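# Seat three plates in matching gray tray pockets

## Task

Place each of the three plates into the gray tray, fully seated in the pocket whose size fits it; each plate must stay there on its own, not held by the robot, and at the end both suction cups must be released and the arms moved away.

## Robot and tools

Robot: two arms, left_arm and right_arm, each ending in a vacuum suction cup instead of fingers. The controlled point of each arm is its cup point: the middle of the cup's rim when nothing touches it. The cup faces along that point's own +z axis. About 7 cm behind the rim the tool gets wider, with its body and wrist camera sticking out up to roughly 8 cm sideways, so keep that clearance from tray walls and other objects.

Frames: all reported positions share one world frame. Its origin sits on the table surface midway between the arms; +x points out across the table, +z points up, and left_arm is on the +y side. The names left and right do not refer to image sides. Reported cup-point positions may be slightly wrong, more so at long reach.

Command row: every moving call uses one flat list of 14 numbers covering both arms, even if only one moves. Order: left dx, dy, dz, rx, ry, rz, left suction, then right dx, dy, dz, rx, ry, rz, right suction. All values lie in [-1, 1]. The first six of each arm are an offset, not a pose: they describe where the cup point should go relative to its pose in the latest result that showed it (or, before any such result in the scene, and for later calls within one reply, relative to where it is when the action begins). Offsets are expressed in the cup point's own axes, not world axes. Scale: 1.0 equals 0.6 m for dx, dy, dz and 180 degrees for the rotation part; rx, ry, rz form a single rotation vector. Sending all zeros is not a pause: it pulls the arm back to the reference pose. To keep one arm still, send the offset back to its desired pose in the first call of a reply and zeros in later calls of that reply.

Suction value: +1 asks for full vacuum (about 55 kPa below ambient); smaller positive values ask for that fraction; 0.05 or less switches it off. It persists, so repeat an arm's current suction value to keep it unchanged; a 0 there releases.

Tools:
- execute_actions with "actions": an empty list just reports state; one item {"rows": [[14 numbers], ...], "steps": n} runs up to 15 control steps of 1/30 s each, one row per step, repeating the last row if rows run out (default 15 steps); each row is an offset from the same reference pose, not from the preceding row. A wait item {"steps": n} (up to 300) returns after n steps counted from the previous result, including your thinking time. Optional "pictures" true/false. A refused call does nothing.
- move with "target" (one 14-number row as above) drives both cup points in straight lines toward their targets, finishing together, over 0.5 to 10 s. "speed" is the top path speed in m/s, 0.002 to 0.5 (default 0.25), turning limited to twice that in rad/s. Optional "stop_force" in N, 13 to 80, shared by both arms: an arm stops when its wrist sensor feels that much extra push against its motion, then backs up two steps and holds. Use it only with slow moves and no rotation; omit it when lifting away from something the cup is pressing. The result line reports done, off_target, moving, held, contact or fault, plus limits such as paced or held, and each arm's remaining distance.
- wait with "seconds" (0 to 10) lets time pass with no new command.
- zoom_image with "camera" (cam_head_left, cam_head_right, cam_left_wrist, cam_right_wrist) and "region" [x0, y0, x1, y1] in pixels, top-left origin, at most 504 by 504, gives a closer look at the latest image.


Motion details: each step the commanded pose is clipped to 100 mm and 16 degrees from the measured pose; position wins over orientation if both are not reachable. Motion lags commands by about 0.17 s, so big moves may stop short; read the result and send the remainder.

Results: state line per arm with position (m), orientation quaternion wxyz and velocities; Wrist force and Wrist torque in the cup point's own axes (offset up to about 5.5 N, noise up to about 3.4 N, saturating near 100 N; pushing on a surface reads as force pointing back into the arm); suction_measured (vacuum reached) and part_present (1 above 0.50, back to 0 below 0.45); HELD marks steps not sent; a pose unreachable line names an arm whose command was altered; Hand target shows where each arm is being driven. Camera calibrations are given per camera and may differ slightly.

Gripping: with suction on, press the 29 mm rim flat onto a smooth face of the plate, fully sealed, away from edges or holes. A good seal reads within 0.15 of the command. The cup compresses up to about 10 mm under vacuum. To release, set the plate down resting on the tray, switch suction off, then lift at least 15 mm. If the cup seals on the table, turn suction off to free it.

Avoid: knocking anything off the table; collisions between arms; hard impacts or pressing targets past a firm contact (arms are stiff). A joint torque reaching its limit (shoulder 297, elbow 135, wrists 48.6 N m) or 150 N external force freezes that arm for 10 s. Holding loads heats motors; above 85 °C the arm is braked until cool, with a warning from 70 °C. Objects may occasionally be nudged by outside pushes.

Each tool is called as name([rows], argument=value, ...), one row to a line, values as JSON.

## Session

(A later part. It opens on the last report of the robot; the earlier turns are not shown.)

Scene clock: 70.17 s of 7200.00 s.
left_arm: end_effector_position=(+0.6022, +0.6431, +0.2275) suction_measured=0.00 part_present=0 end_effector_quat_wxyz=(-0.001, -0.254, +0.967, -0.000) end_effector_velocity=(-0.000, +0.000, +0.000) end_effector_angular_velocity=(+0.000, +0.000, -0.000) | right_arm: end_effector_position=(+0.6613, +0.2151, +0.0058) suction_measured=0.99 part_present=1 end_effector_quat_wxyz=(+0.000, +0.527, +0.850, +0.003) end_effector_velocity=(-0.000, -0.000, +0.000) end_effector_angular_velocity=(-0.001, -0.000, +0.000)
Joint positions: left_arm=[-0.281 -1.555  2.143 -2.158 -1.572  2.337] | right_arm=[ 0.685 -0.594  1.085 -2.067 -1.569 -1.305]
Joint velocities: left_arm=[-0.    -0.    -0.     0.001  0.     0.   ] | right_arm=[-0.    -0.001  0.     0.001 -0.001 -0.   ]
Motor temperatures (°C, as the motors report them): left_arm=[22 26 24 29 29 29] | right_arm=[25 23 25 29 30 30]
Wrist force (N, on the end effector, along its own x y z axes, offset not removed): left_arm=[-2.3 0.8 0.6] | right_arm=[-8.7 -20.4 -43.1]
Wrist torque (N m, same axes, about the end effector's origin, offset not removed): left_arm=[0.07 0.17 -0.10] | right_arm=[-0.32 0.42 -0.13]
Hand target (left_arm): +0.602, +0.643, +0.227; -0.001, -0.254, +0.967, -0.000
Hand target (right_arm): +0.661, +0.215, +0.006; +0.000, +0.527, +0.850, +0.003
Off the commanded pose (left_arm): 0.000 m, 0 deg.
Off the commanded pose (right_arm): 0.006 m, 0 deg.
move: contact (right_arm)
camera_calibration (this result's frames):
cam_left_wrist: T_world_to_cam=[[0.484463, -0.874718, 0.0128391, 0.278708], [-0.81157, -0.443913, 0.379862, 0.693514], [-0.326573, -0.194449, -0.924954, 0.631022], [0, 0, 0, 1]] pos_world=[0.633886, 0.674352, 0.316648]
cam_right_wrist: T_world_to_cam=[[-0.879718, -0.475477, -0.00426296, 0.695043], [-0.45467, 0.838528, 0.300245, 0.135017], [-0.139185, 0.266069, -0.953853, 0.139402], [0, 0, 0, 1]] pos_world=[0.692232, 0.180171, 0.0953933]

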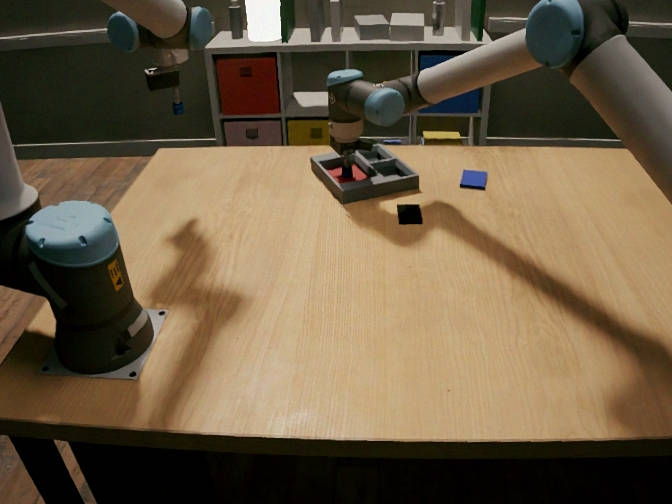

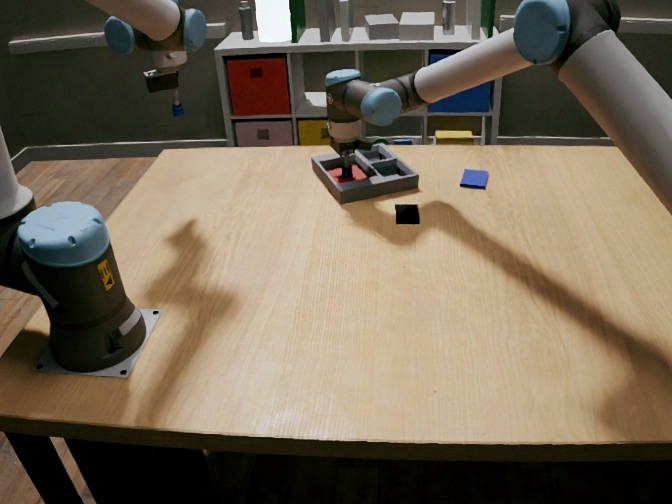

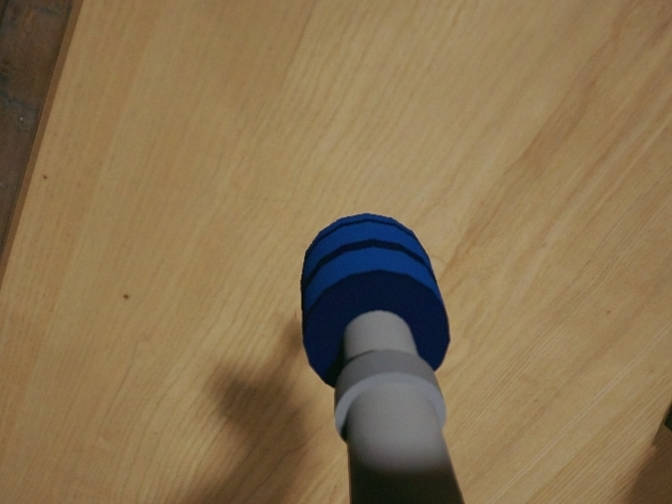

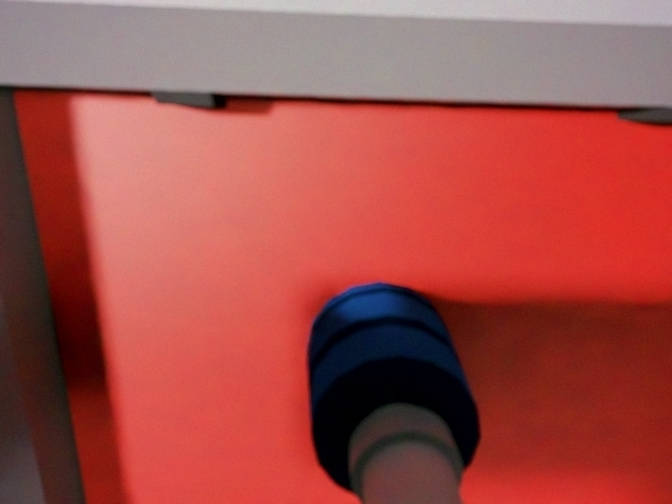

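move(target=[0,0,0,0,0,0,0,0,0,-0.003,0,0,0,0], speed=0.003)

move(target=[0,0,0,0,0,0,0,0,0,-0.09,0,0,0,0], speed=0.06)

move(target=[0,0,0,0,0,0,0,-0.508,-0.254,0,0,0,-0.287,0], speed=0.3)

Scene clock: 75.17 s of 7200.00 s.
left_arm: end_effector_position=(+0.6022, +0.6431, +0.2275) suction_measured=0.00 part_present=0 end_effector_quat_wxyz=(-0.001, -0.254, +0.967, -0.000) end_effector_velocity=(+0.001, -0.000, +0.000) end_effector_angular_velocity=(-0.001, -0.001, +0.001) | right_arm: end_effector_position=(+0.6613, +0.2151, +0.0074) suction_measured=0.00 part_present=0 end_effector_quat_wxyz=(+0.000, +0.527, +0.850, +0.003) end_effector_velocity=(+0.000, -0.000, +0.001) end_effector_angular_velocity=(-0.000, -0.001, +0.000)
Joint positions: left_arm=[-0.281 -1.555  2.143 -2.158 -1.572  2.337] | right_arm=[ 0.685 -0.596  1.085 -2.065 -1.569 -1.305]
Joint velocities: left_arm=[ 0.     0.    -0.    -0.001 -0.001 -0.   ] | right_arm=[ 0.    -0.001 -0.     0.001 -0.001 -0.   ]
Motor temperatures (°C, as the motors report them): left_arm=[22 26 24 29 29 29] | right_arm=[25 23 25 29 30 30]
Wrist force (N, on the end effector, along its own x y z axes, offset not removed): left_arm=[-4.8 -1.0 1.5] | right_arm=[-1.3 -0.6 -8.5]
Wrist torque (N m, same axes, about the end effector's origin, offset not removed): left_arm=[-0.10 0.59 0.03] | right_arm=[-0.04 0.33 -0.12]
Hand target (left_arm): +0.602, +0.643, +0.227; -0.001, -0.254, +0.967, -0.000
Hand target (right_arm): +0.661, +0.215, +0.008; +0.000, +0.527, +0.850, +0.003
Off the commanded pose (left_arm): 0.000 m, 0 deg.
Off the commanded pose (right_arm): 0.000 m, 0 deg.
move: done
camera_calibration (this result's frames):
cam_left_wrist: T_world_to_cam=[[0.484463, -0.874718, 0.0128394, 0.278708], [-0.81157, -0.443913, 0.379862, 0.693514], [-0.326573, -0.194449, -0.924954, 0.631022], [0, 0, 0, 1]] pos_world=[0.633886, 0.674352, 0.316648]
cam_right_wrist: T_world_to_cam=[[-0.879718, -0.475478, -0.00415028, 0.69502], [-0.454644, 0.838551, 0.30022, 0.134518], [-0.139268, 0.265996, -0.953861, 0.141011], [0, 0, 0, 1]] pos_world=[0.692218, 0.180158, 0.0970045]

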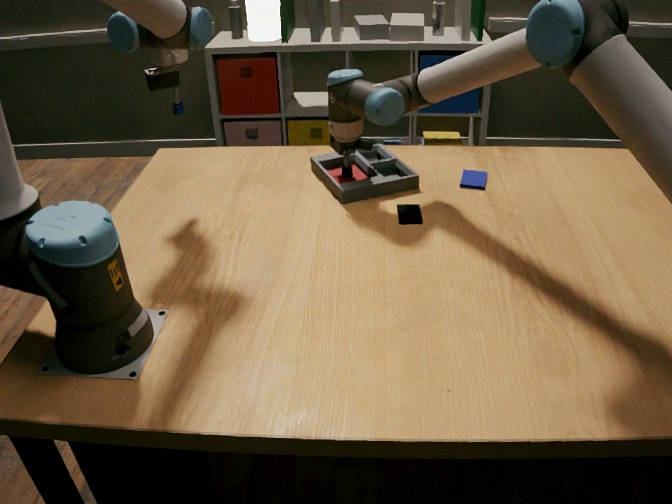

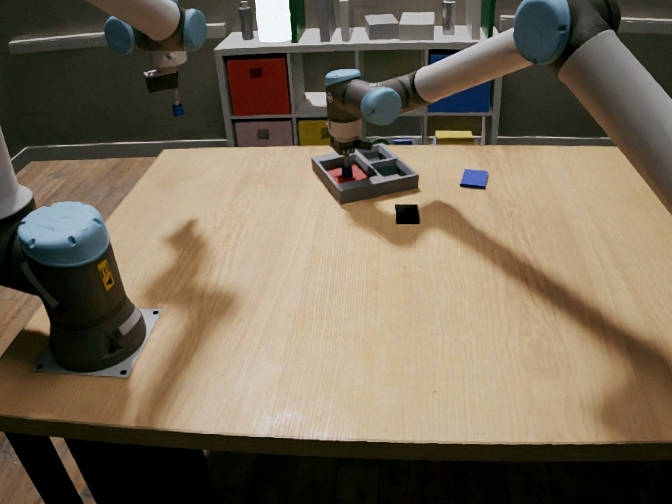

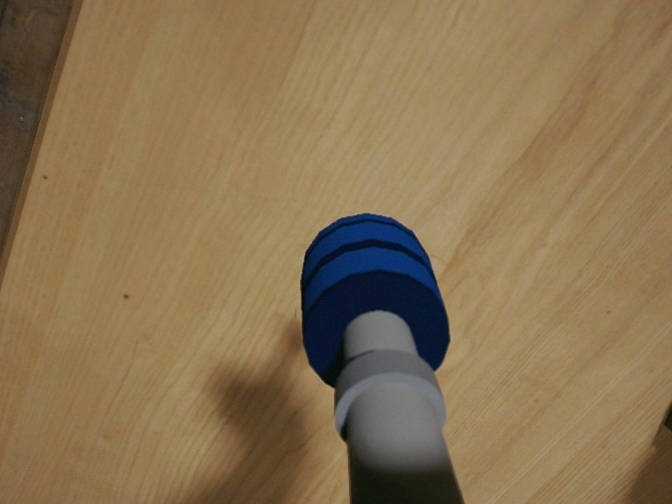

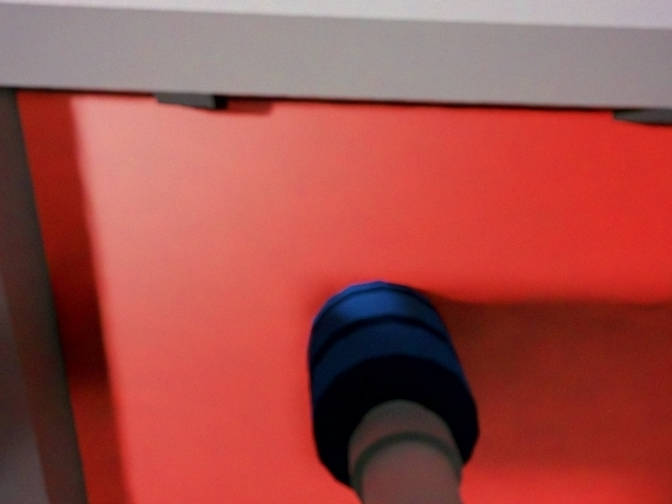

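Scene clock: 76.47 s of 7200.00 s.
left_arm: end_effector_position=(+0.6022, +0.6431, +0.2275) suction_measured=0.00 part_present=0 end_effector_quat_wxyz=(-0.001, -0.254, +0.967, -0.000) end_effector_velocity=(-0.000, +0.000, -0.000) end_effector_angular_velocity=(+0.001, +0.001, +0.000) | right_arm: end_effector_position=(+0.6612, +0.2150, +0.0612) suction_measured=0.00 part_present=0 end_effector_quat_wxyz=(+0.000, +0.527, +0.850, +0.003) end_effector_velocity=(-0.000, +0.000, +0.002) end_effector_angular_velocity=(+0.001, +0.001, -0.000)
Joint positions: left_arm=[-0.281 -1.555  2.143 -2.158 -1.572  2.337] | right_arm=[ 0.685 -0.64   1.068 -2.004 -1.569 -1.305]
Joint velocities: left_arm=[ 0.     0.    -0.     0.001  0.     0.   ] | right_arm=[-0.    -0.002 -0.001  0.003  0.002  0.   ]
Motor temperatures (°C, as the motors report them): left_arm=[22 26 24 29 29 29] | right_arm=[25 23 25 29 30 30]
Wrist force (N, on the end effector, along its own x y z axes, offset not removed): left_arm=[-2.8 -1.6 2.4] | right_arm=[-2.5 -0.5 -0.5]
Wrist torque (N m, same axes, about the end effector's origin, offset not removed): left_arm=[-0.14 0.13 -0.02] | right_arm=[-0.03 0.50 -0.16]
Hand target (left_arm): +0.602, +0.643, +0.227; -0.001, -0.254, +0.967, -0.000
Hand target (right_arm): +0.661, +0.215, +0.061; +0.000, +0.527, +0.850, +0.003
Off the commanded pose (left_arm): 0.000 m, 0 deg.
Off the commanded pose (right_arm): 0.000 m, 0 deg.
move: done
camera_calibration (this result's frames):
cam_left_wrist: T_world_to_cam=[[0.484463, -0.874717, 0.0128393, 0.278708], [-0.81157, -0.443913, 0.379862, 0.693514], [-0.326573, -0.194449, -0.924954, 0.631022], [0, 0, 0, 1]] pos_world=[0.633886, 0.674352, 0.316648]
cam_right_wrist: T_world_to_cam=[[-0.879718, -0.475478, -0.00414872, 0.695083], [-0.454643, 0.838551, 0.300219, 0.118421], [-0.139269, 0.265994, -0.953861, 0.19228], [0, 0, 0, 1]] pos_world=[0.692095, 0.180049, 0.15074]

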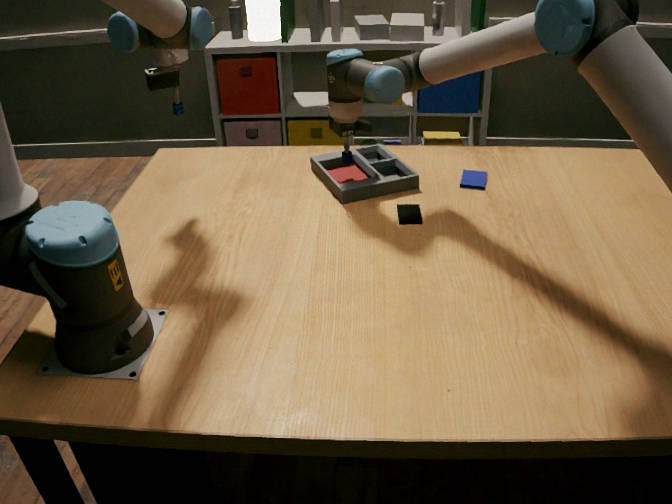

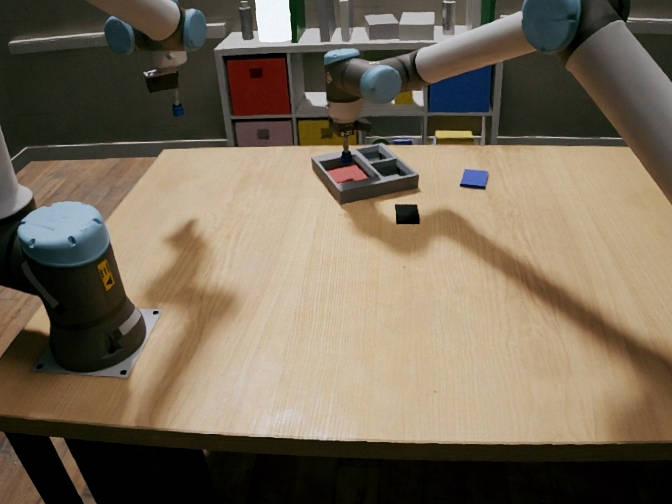

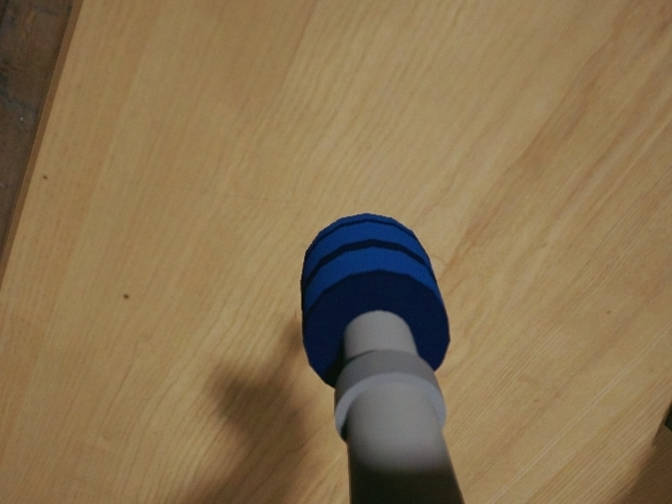

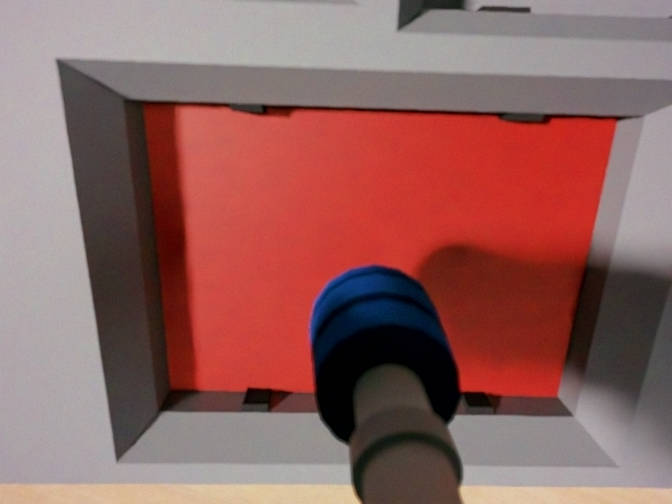

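Scene clock: 78.60 s of 7200.00 s.
left_arm: end_effector_position=(+0.6022, +0.6431, +0.2275) suction_measured=0.00 part_present=0 end_effector_quat_wxyz=(-0.001, -0.254, +0.967, -0.000) end_effector_velocity=(-0.000, -0.000, -0.001) end_effector_angular_velocity=(+0.000, +0.002, -0.000) | right_arm: end_effector_position=(+0.6597, -0.1256, +0.0605) suction_measured=0.00 part_present=0 end_effector_quat_wxyz=(+0.002, +0.105, +0.994, +0.002) end_effector_velocity=(-0.000, -0.002, +0.000) end_effector_angular_velocity=(+0.001, +0.000, +0.007)
Joint positions: left_arm=[-0.281 -1.555  2.143 -2.158 -1.572  2.337] | right_arm=[ 0.405 -0.976  1.702 -2.301 -1.569 -2.486]
Joint velocities: left_arm=[-0.     0.001 -0.     0.001 -0.    -0.   ] | right_arm=[-0.002 -0.002  0.003 -0.002  0.001 -0.01 ]
Motor temperatures (°C, as the motors report them): left_arm=[22 26 24 29 29 29] | right_arm=[25 23 25 29 30 30]
Wrist force (N, on the end effector, along its own x y z axes, offset not removed): left_arm=[-0.1 1.4 -0.9] | right_arm=[-2.6 -1.6 -3.1]
Wrist torque (N m, same axes, about the end effector's origin, offset not removed): left_arm=[0.24 -0.14 -0.17] | right_arm=[-0.16 0.44 -0.07]
Hand target (left_arm): +0.602, +0.643, +0.227; -0.001, -0.254, +0.967, -0.000
Hand target (right_arm): +0.660, -0.126, +0.061; +0.002, +0.104, +0.995, +0.002
Off the commanded pose (left_arm): 0.000 m, 0 deg.
Off the commanded pose (right_arm): 0.001 m, 0 deg.
move: done
camera_calibration (this result's frames):
cam_left_wrist: T_world_to_cam=[[0.484463, -0.874717, 0.0128392, 0.278708], [-0.81157, -0.443913, 0.379862, 0.693514], [-0.326573, -0.194449, -0.924954, 0.631022], [0, 0, 0, 1]] pos_world=[0.633886, 0.674352, 0.316648]
cam_right_wrist: T_world_to_cam=[[-0.173484, -0.984829, -0.00386283, 0.00191435], [-0.941244, 0.16465, 0.294874, 0.640293], [-0.289765, 0.054792, -0.955528, 0.354915], [0, 0, 0, 1]] pos_world=[0.705846, -0.122985, 0.150333]

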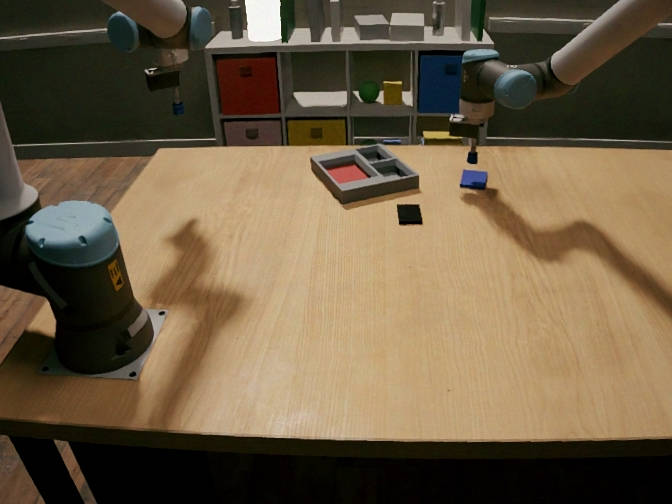

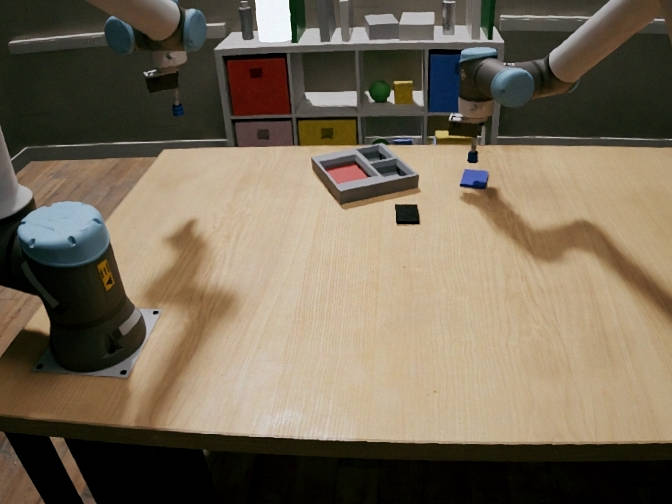

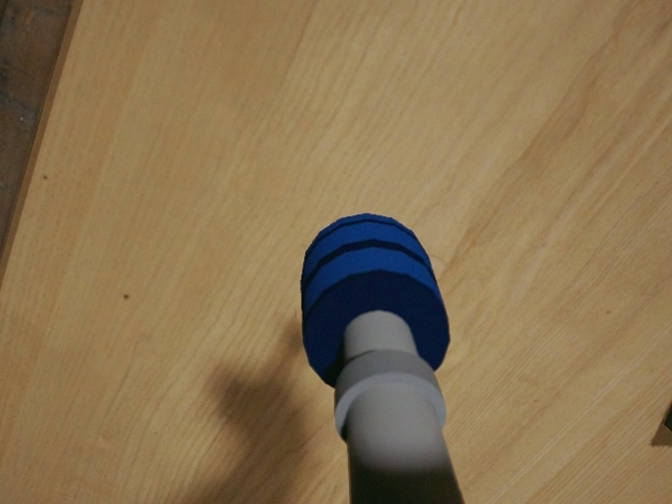

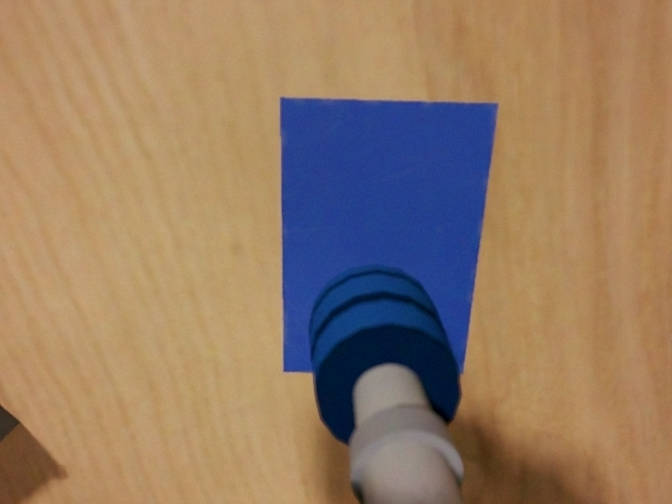

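move(target=[0,0,0,0,0,0,0,-0.005,-0.006,0.064,0,0,-0.003,0], speed=0.05)

move(target=[0,0,0,0,0,0,0,0,0,0.045,0,0,0,1], speed=0.007, stop_force=13)

move(target=[0,0,0,0,0,0,0,0,0,-0.1,0,0,0,1], speed=0.1)

Scene clock: 84.00 s of 7200.00 s.
left_arm: end_effector_position=(+0.6022, +0.6431, +0.2275) suction_measured=0.00 part_present=0 end_effector_quat_wxyz=(-0.001, -0.254, +0.967, -0.000) end_effector_velocity=(-0.001, +0.000, +0.001) end_effector_angular_velocity=(-0.001, -0.000, +0.000) | right_arm: end_effector_position=(+0.6620, -0.1297, +0.0223) suction_measured=0.00 part_present=0 end_effector_quat_wxyz=(+0.002, +0.100, +0.995, +0.002) end_effector_velocity=(+0.000, -0.000, -0.002) end_effector_angular_velocity=(-0.000, -0.000, +0.001)
Joint positions: left_arm=[-0.281 -1.555  2.143 -2.158 -1.572  2.337] | right_arm=[ 0.399 -0.934  1.715 -2.357 -1.569 -2.501]
Joint velocities: left_arm=[ 0.    -0.002  0.     0.002 -0.001 -0.   ] | right_arm=[-0.     0.003 -0.    -0.003 -0.    -0.001]
Motor temperatures (°C, as the motors report them): left_arm=[22 26 24 29 29 29] | right_arm=[25 23 25 29 30 30]
Wrist force (N, on the end effector, along its own x y z axes, offset not removed): left_arm=[-2.4 2.4 2.3] | right_arm=[-3.3 -0.1 -2.1]
Wrist torque (N m, same axes, about the end effector's origin, offset not removed): left_arm=[0.47 0.22 0.00] | right_arm=[0.07 0.53 -0.18]
Hand target (left_arm): +0.602, +0.643, +0.227; -0.001, -0.254, +0.967, -0.000
Hand target (right_arm): +0.662, -0.130, +0.022; +0.002, +0.100, +0.995, +0.002
Off the commanded pose (left_arm): 0.000 m, 0 deg.
Off the commanded pose (right_arm): 0.000 m, 0 deg.
After step 90, 1.23 s passed at rest.
move: done
camera_calibration (this result's frames):
cam_left_wrist: T_world_to_cam=[[0.484463, -0.874717, 0.0128392, 0.278708], [-0.81157, -0.443913, 0.379862, 0.693514], [-0.326573, -0.194449, -0.924954, 0.631022], [0, 0, 0, 1]] pos_world=[0.633886, 0.674352, 0.316648]
cam_right_wrist: T_world_to_cam=[[-0.164247, -0.986412, -0.00383922, -0.00817082], [-0.942757, 0.15583, 0.294832, 0.654207], [-0.290227, 0.0520445, -0.955542, 0.319251], [0, 0, 0, 1]] pos_world=[0.708072, -0.12662, 0.112145]

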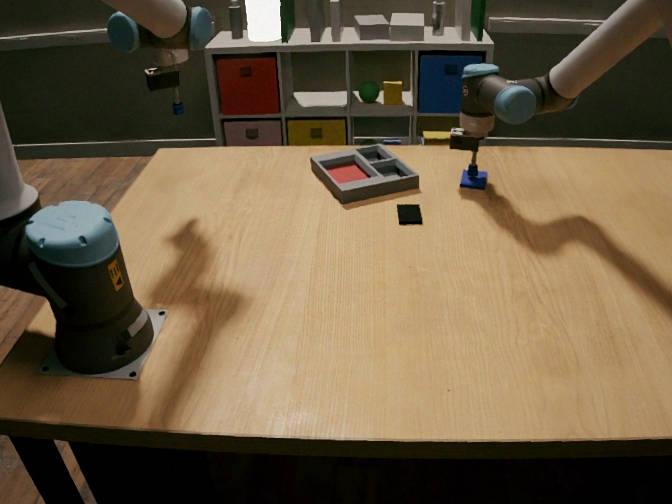

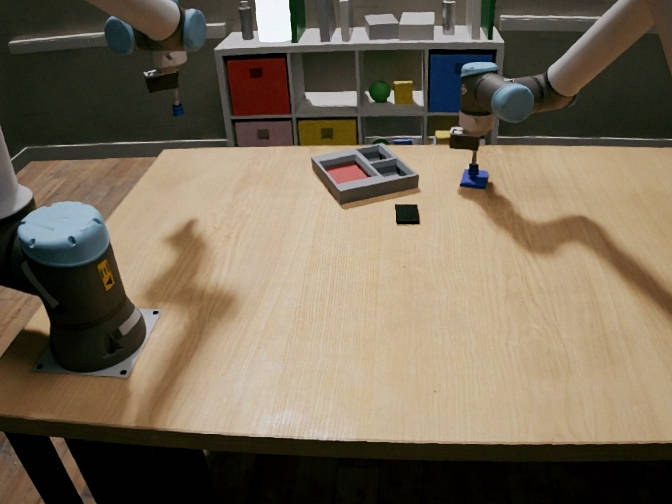

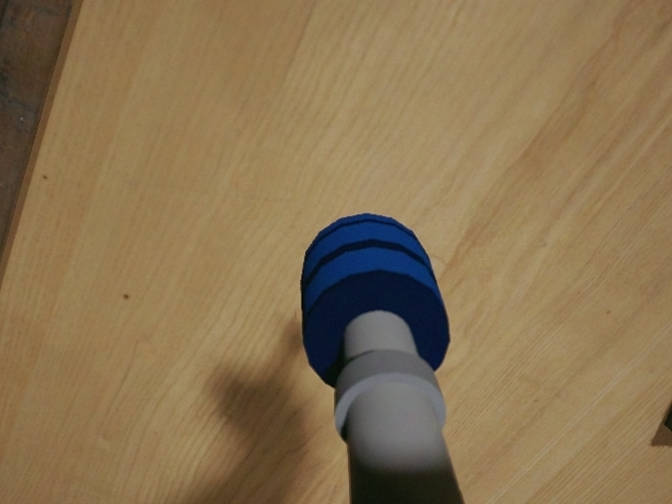

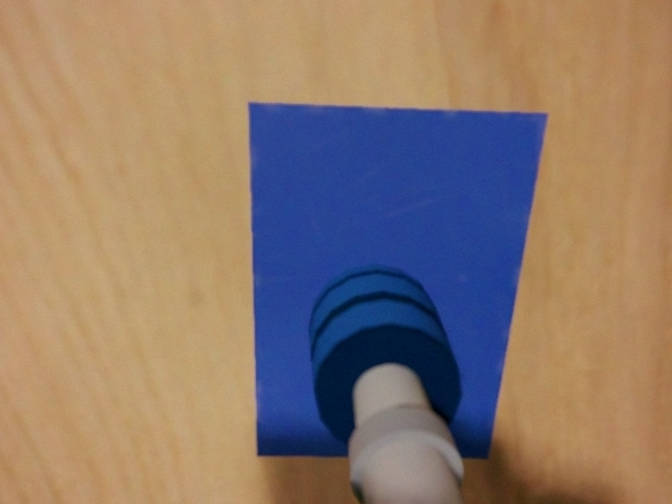

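Scene clock: 87.40 s of 7200.00 s.
left_arm: end_effector_position=(+0.6022, +0.6431, +0.2275) suction_measured=0.00 part_present=0 end_effector_quat_wxyz=(-0.001, -0.254, +0.967, -0.000) end_effector_velocity=(+0.000, -0.000, +0.001) end_effector_angular_velocity=(+0.000, -0.002, -0.001) | right_arm: end_effector_position=(+0.6621, -0.1297, +0.0012) suction_measured=0.98 part_present=1 end_effector_quat_wxyz=(+0.002, +0.100, +0.995, +0.002) end_effector_velocity=(-0.001, -0.000, +0.001) end_effector_angular_velocity=(-0.001, +0.003, +0.000)
Joint positions: left_arm=[-0.281 -1.555  2.143 -2.158 -1.572  2.337] | right_arm=[ 0.399 -0.909  1.72  -2.387 -1.569 -2.501]
Joint velocities: left_arm=[-0.001 -0.001 -0.    -0.001  0.001  0.   ] | right_arm=[ 0.    -0.002 -0.001  0.005  0.001 -0.   ]
Motor temperatures (°C, as the motors report them): left_arm=[22 26 24 29 29 29] | right_arm=[25 23 25 29 30 30]
Wrist force (N, on the end effector, along its own x y z axes, offset not removed): left_arm=[-3.7 -3.4 -2.1] | right_arm=[3.6 -5.4 -28.0]
Wrist torque (N m, same axes, about the end effector's origin, offset not removed): left_arm=[-0.50 0.37 -0.10] | right_arm=[-0.14 0.26 -0.14]
Hand target (left_arm): +0.602, +0.643, +0.227; -0.001, -0.254, +0.967, -0.000
Hand target (right_arm): +0.662, -0.130, +0.001; +0.002, +0.100, +0.995, +0.002
Off the commanded pose (left_arm): 0.000 m, 0 deg.
Off the commanded pose (right_arm): 0.006 m, 0 deg.
move: contact (right_arm)
camera_calibration (this result's frames):
cam_left_wrist: T_world_to_cam=[[0.484463, -0.874717, 0.0128392, 0.278708], [-0.81157, -0.443913, 0.379862, 0.693514], [-0.326573, -0.194449, -0.924954, 0.631022], [0, 0, 0, 1]] pos_world=[0.633886, 0.674352, 0.316648]
cam_right_wrist: T_world_to_cam=[[-0.164264, -0.986409, -0.00396507, -0.00816793], [-0.942816, 0.15582, 0.294648, 0.660596], [-0.290025, 0.0521382, -0.955598, 0.298957], [0, 0, 0, 1]] pos_world=[0.708184, -0.126578, 0.0910074]

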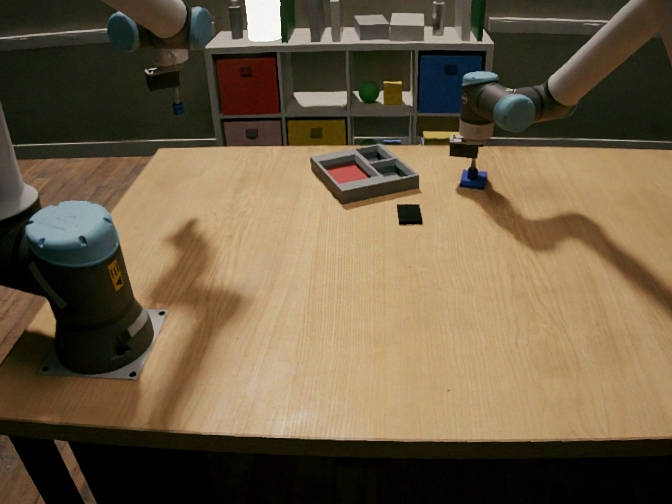

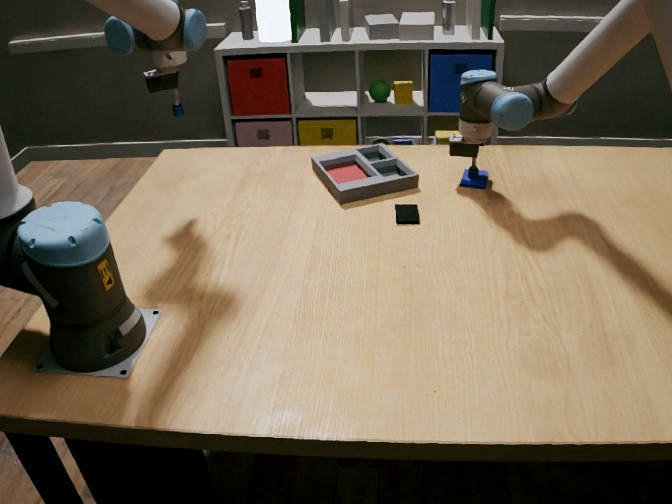

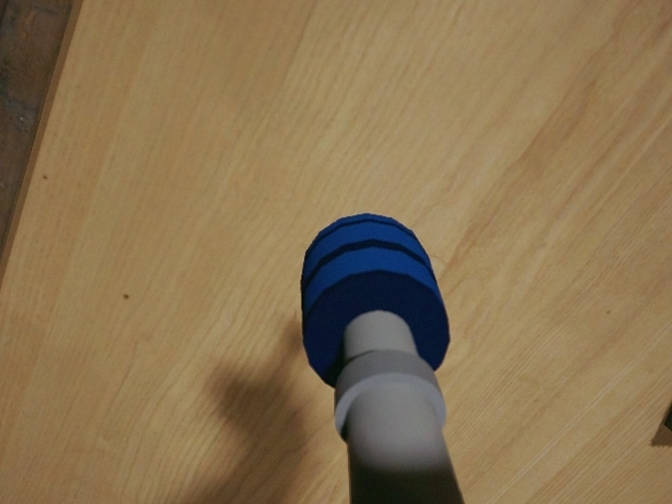

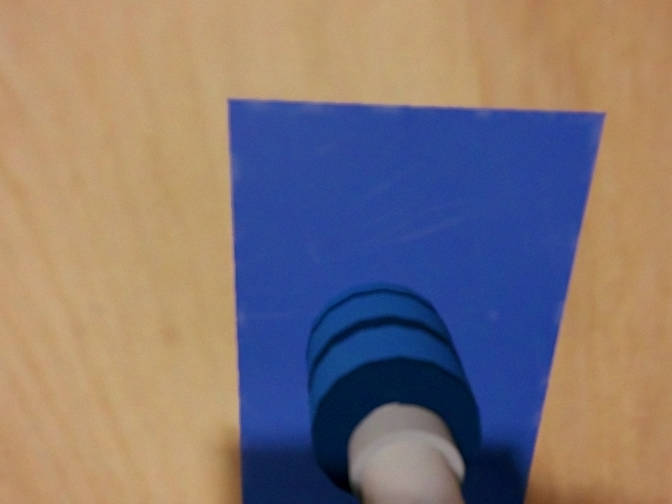

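Scene clock: 88.50 s of 7200.00 s.
left_arm: end_effector_position=(+0.6022, +0.6431, +0.2275) suction_measured=0.00 part_present=0 end_effector_quat_wxyz=(-0.001, -0.254, +0.967, -0.000) end_effector_velocity=(+0.000, +0.000, +0.000) end_effector_angular_velocity=(-0.001, -0.001, +0.001) | right_arm: end_effector_position=(+0.6619, -0.1297, +0.0610) suction_measured=0.99 part_present=1 end_effector_quat_wxyz=(+0.002, +0.100, +0.995, +0.002) end_effector_velocity=(+0.001, +0.000, +0.003) end_effector_angular_velocity=(+0.001, -0.001, +0.000)
Joint positions: left_arm=[-0.281 -1.555  2.143 -2.158 -1.572  2.337] | right_arm=[ 0.399 -0.977  1.703 -2.302 -1.569 -2.501]
Joint velocities: left_arm=[ 0.001 -0.    -0.    -0.001 -0.001 -0.   ] | right_arm=[ 0.    -0.002 -0.002  0.003 -0.    -0.   ]
Motor temperatures (°C, as the motors report them): left_arm=[22 26 24 29 29 29] | right_arm=[25 23 25 29 30 30]
Wrist force (N, on the end effector, along its own x y z axes, offset not removed): left_arm=[-3.4 0.1 1.4] | right_arm=[-2.8 -0.3 -1.7]
Wrist torque (N m, same axes, about the end effector's origin, offset not removed): left_arm=[0.04 0.48 -0.04] | right_arm=[-0.02 0.47 -0.21]
Hand target (left_arm): +0.602, +0.643, +0.227; -0.001, -0.254, +0.967, -0.000
Hand target (right_arm): +0.662, -0.130, +0.061; +0.002, +0.100, +0.995, +0.002
Off the commanded pose (left_arm): 0.000 m, 0 deg.
Off the commanded pose (right_arm): 0.000 m, 0 deg.
move: done
camera_calibration (this result's frames):
cam_left_wrist: T_world_to_cam=[[0.484463, -0.874718, 0.0128393, 0.278708], [-0.81157, -0.443913, 0.379862, 0.693514], [-0.326573, -0.194449, -0.924954, 0.631022], [0, 0, 0, 1]] pos_world=[0.633886, 0.674352, 0.316648]
cam_right_wrist: T_world_to_cam=[[-0.164283, -0.986405, -0.00396324, -0.00802712], [-0.942812, 0.155839, 0.29465, 0.642824], [-0.290027, 0.0521426, -0.955597, 0.356059], [0, 0, 0, 1]] pos_world=[0.708011, -0.126661, 0.150809]

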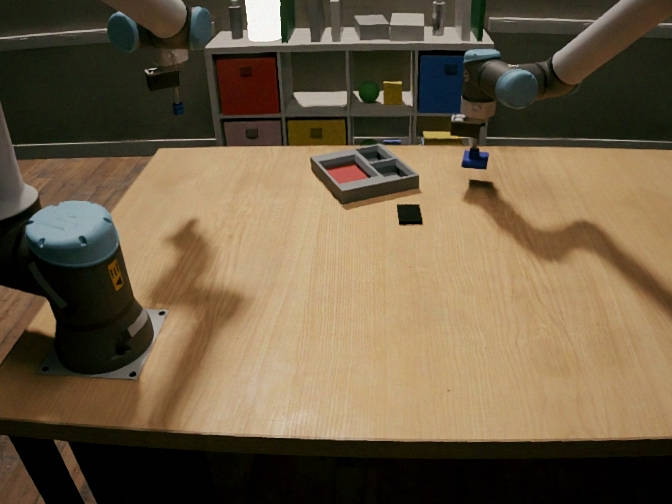

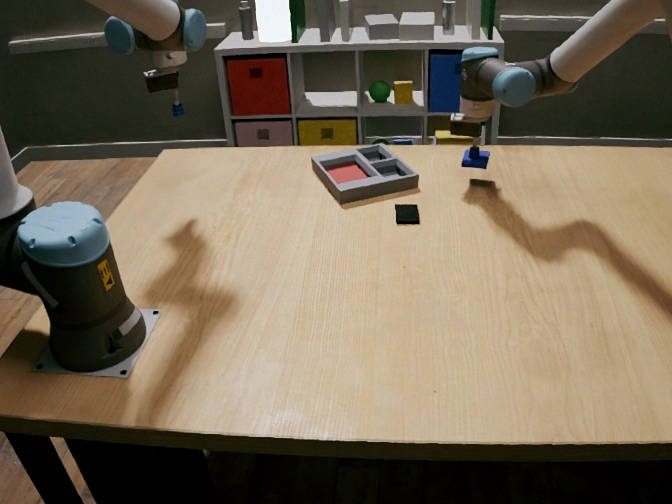

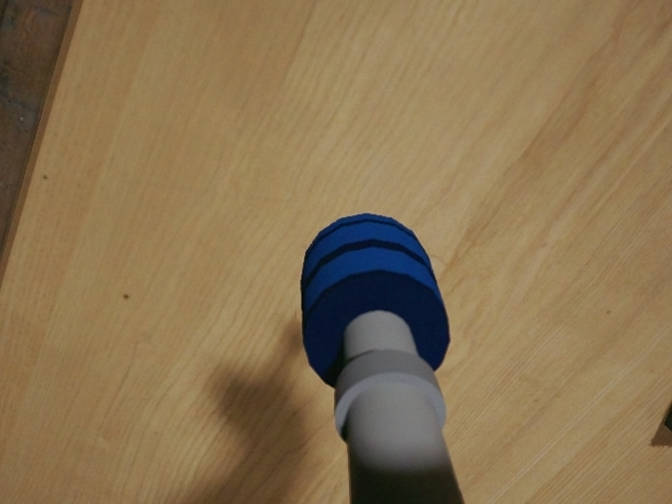

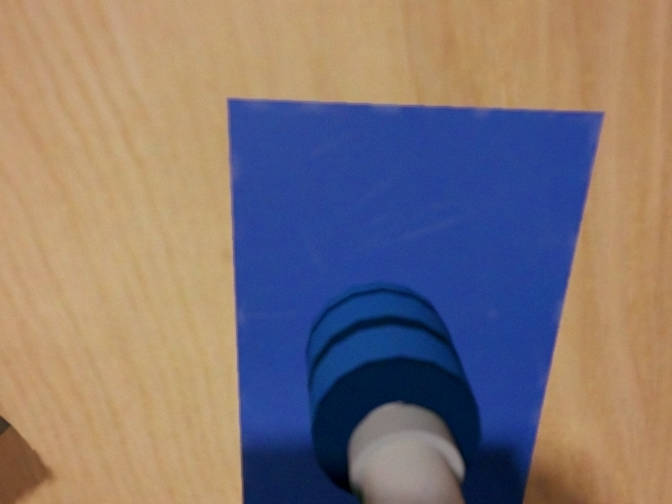

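move(target=[0,0,0,0,0,0,0,0.0753,0.362,0,0,0,-0.2106,1], speed=0.25)

move(target=[0,0,0,0,0,0,0,0,0,0.045,0,0,0,1], speed=0.015, stop_force=13)

Scene clock: 93.40 s of 7200.00 s.
left_arm: end_effector_position=(+0.6022, +0.6431, +0.2275) suction_measured=0.00 part_present=0 end_effector_quat_wxyz=(-0.001, -0.254, +0.967, -0.000) end_effector_velocity=(-0.000, +0.000, -0.000) end_effector_angular_velocity=(+0.000, +0.001, +0.001) | right_arm: end_effector_position=(+0.6610, +0.0920, +0.0614) suction_measured=1.00 part_present=1 end_effector_quat_wxyz=(+0.002, -0.228, +0.974, +0.002) end_effector_velocity=(+0.000, +0.002, -0.000) end_effector_angular_velocity=(-0.001, +0.001, +0.006)
Joint positions: left_arm=[-0.281 -1.555  2.143 -2.158 -1.572  2.337] | right_arm=[ 0.597 -0.784  1.343 -2.136 -1.569 -2.964]
Joint velocities: left_arm=[ 0.    -0.     0.     0.001  0.    -0.   ] | right_arm=[ 0.002  0.003 -0.005  0.003  0.    -0.005]
Motor temperatures (°C, as the motors report them): left_arm=[22 26 24 29 29 29] | right_arm=[25 23 25 29 30 30]
Wrist force (N, on the end effector, along its own x y z axes, offset not removed): left_arm=[-4.2 0.1 2.8] | right_arm=[-0.6 2.0 -0.3]
Wrist torque (N m, same axes, about the end effector's origin, offset not removed): left_arm=[0.24 0.49 -0.09] | right_arm=[0.33 0.12 -0.12]
Hand target (left_arm): +0.602, +0.643, +0.227; -0.001, -0.254, +0.967, -0.000
Hand target (right_arm): +0.661, +0.092, +0.061; +0.002, -0.228, +0.974, +0.002
Off the commanded pose (left_arm): 0.000 m, 0 deg.
Off the commanded pose (right_arm): 0.000 m, 0 deg.
move: done
camera_calibration (this result's frames):
cam_left_wrist: T_world_to_cam=[[0.484463, -0.874718, 0.0128392, 0.278708], [-0.81157, -0.443913, 0.379862, 0.693514], [-0.326573, -0.194449, -0.924954, 0.631022], [0, 0, 0, 1]] pos_world=[0.633886, 0.674352, 0.316648]
cam_right_wrist: T_world_to_cam=[[0.475804, -0.87955, -0.00169491, -0.222564], [-0.840749, -0.455379, 0.292868, 0.59614], [-0.258364, -0.137923, -0.956151, 0.341207], [0, 0, 0, 1]] pos_world=[0.695256, 0.122774, 0.151278]

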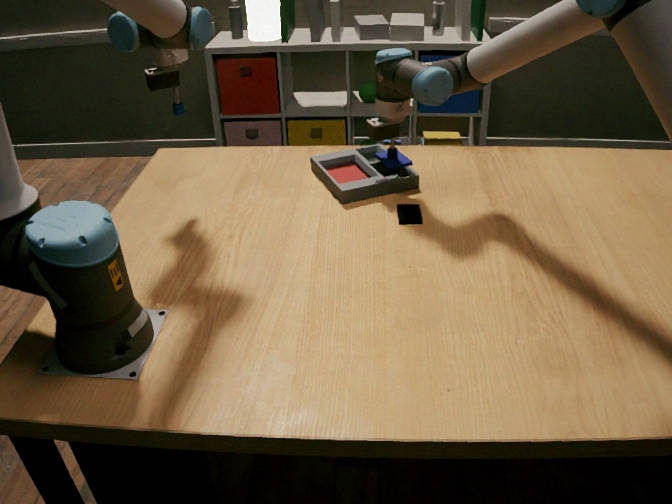

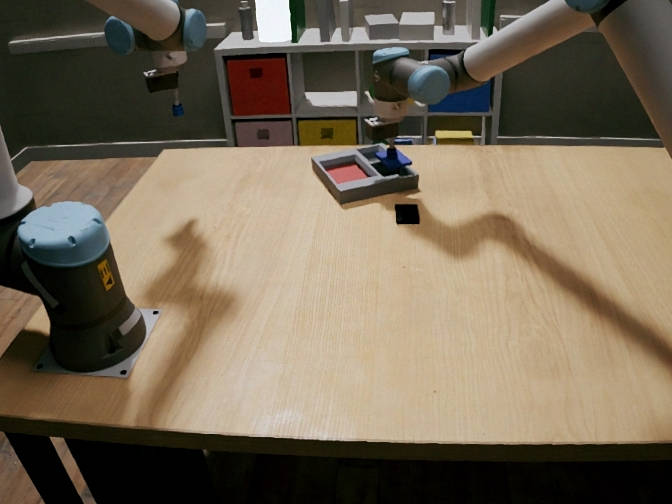

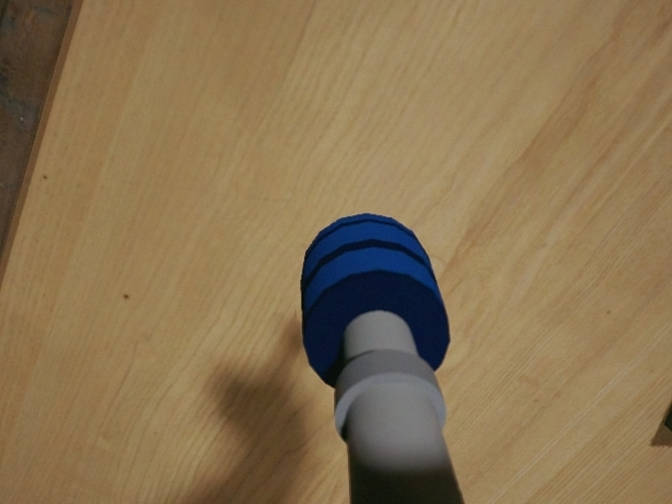

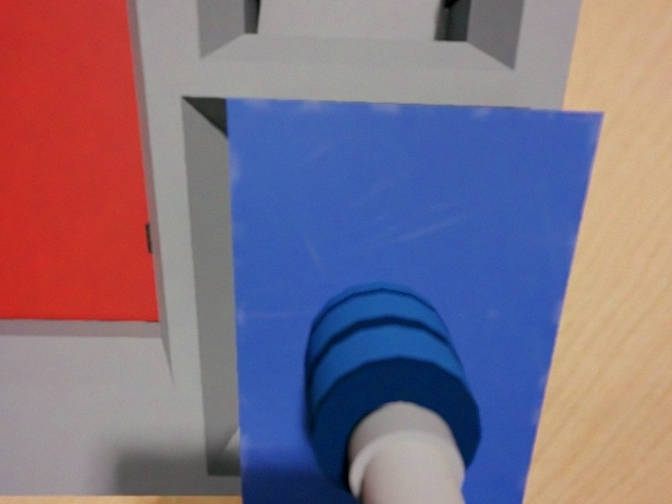

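Scene clock: 95.40 s of 7200.00 s.
left_arm: end_effector_position=(+0.6022, +0.6431, +0.2275) suction_measured=0.00 part_present=0 end_effector_quat_wxyz=(-0.001, -0.254, +0.967, -0.000) end_effector_velocity=(-0.000, -0.000, +0.000) end_effector_angular_velocity=(-0.001, +0.001, -0.000) | right_arm: end_effector_position=(+0.6610, +0.0920, +0.0372) suction_measured=0.98 part_present=1 end_effector_quat_wxyz=(+0.002, -0.228, +0.974, +0.002) end_effector_velocity=(+0.000, -0.000, +0.005) end_effector_angular_velocity=(-0.001, -0.000, -0.000)
Joint positions: left_arm=[-0.281 -1.555  2.143 -2.158 -1.572  2.337] | right_arm=[ 0.597 -0.761  1.351 -2.166 -1.569 -2.964]
Joint velocities: left_arm=[-0.    -0.     0.     0.001 -0.001 -0.   ] | right_arm=[-0.    -0.004 -0.002  0.007 -0.001  0.   ]
Motor temperatures (°C, as the motors report them): left_arm=[22 26 24 29 29 29] | right_arm=[25 23 25 29 30 30]
Wrist force (N, on the end effector, along its own x y z axes, offset not removed): left_arm=[-1.6 2.5 -0.1] | right_arm=[0.0 6.2 -3.9]
Wrist torque (N m, same axes, about the end effector's origin, offset not removed): left_arm=[0.35 0.18 -0.04] | right_arm=[0.30 0.23 -0.27]
Hand target (left_arm): +0.602, +0.643, +0.227; -0.001, -0.254, +0.967, -0.000
Hand target (right_arm): +0.661, +0.092, +0.038; +0.002, -0.228, +0.974, +0.002
Off the commanded pose (left_arm): 0.000 m, 0 deg.
Off the commanded pose (right_arm): 0.003 m, 0 deg.
move: contact (right_arm)
camera_calibration (this result's frames):
cam_left_wrist: T_world_to_cam=[[0.484463, -0.874718, 0.012839, 0.278708], [-0.81157, -0.443913, 0.379862, 0.693514], [-0.326573, -0.194449, -0.924954, 0.631022], [0, 0, 0, 1]] pos_world=[0.633886, 0.674352, 0.316648]
cam_right_wrist: T_world_to_cam=[[0.475839, -0.879531, -0.00167283, -0.222588], [-0.840696, -0.455386, 0.29301, 0.603196], [-0.258473, -0.138019, -0.956108, 0.318135], [0, 0, 0, 1]] pos_world=[0.69525, 0.122822, 0.127057]

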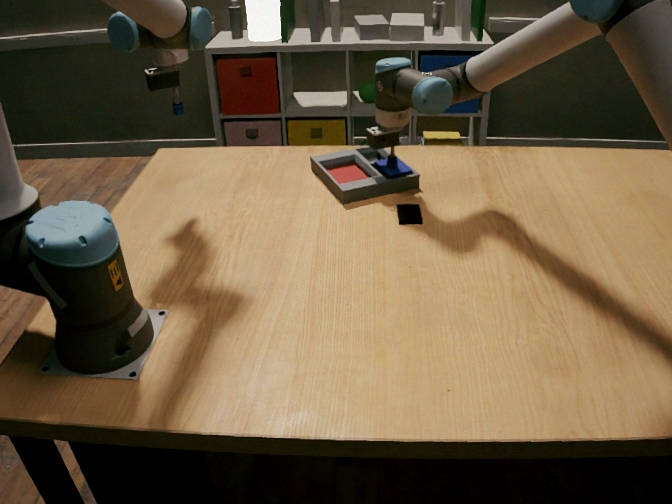

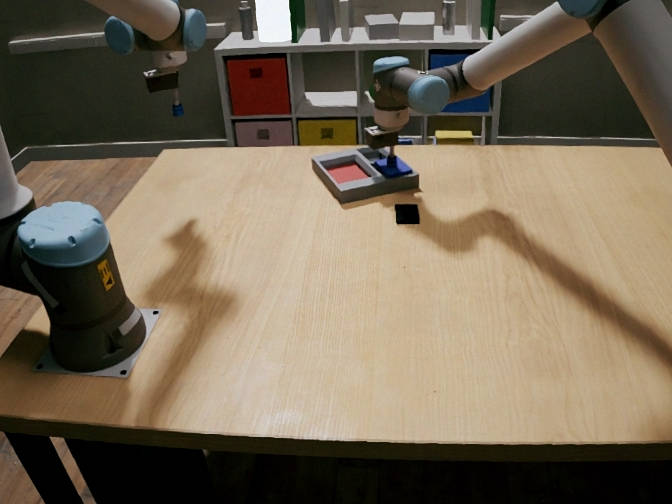

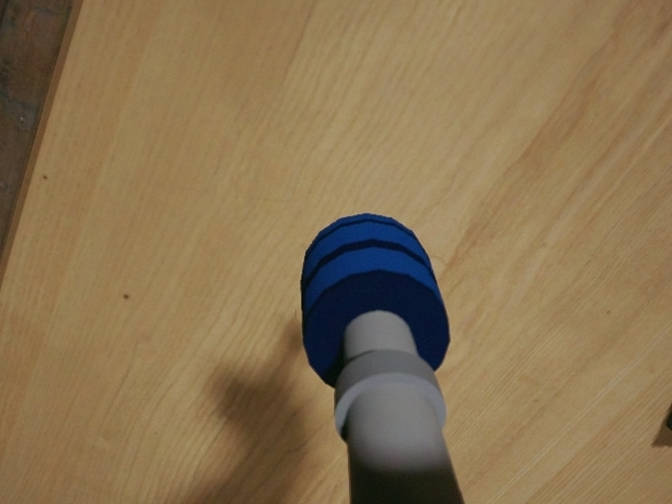

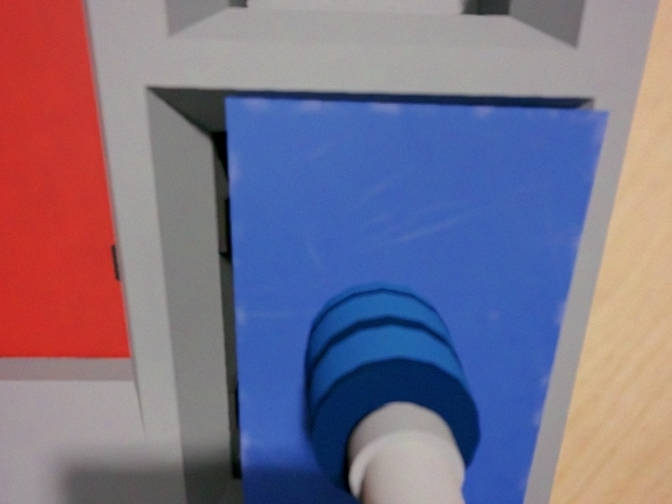

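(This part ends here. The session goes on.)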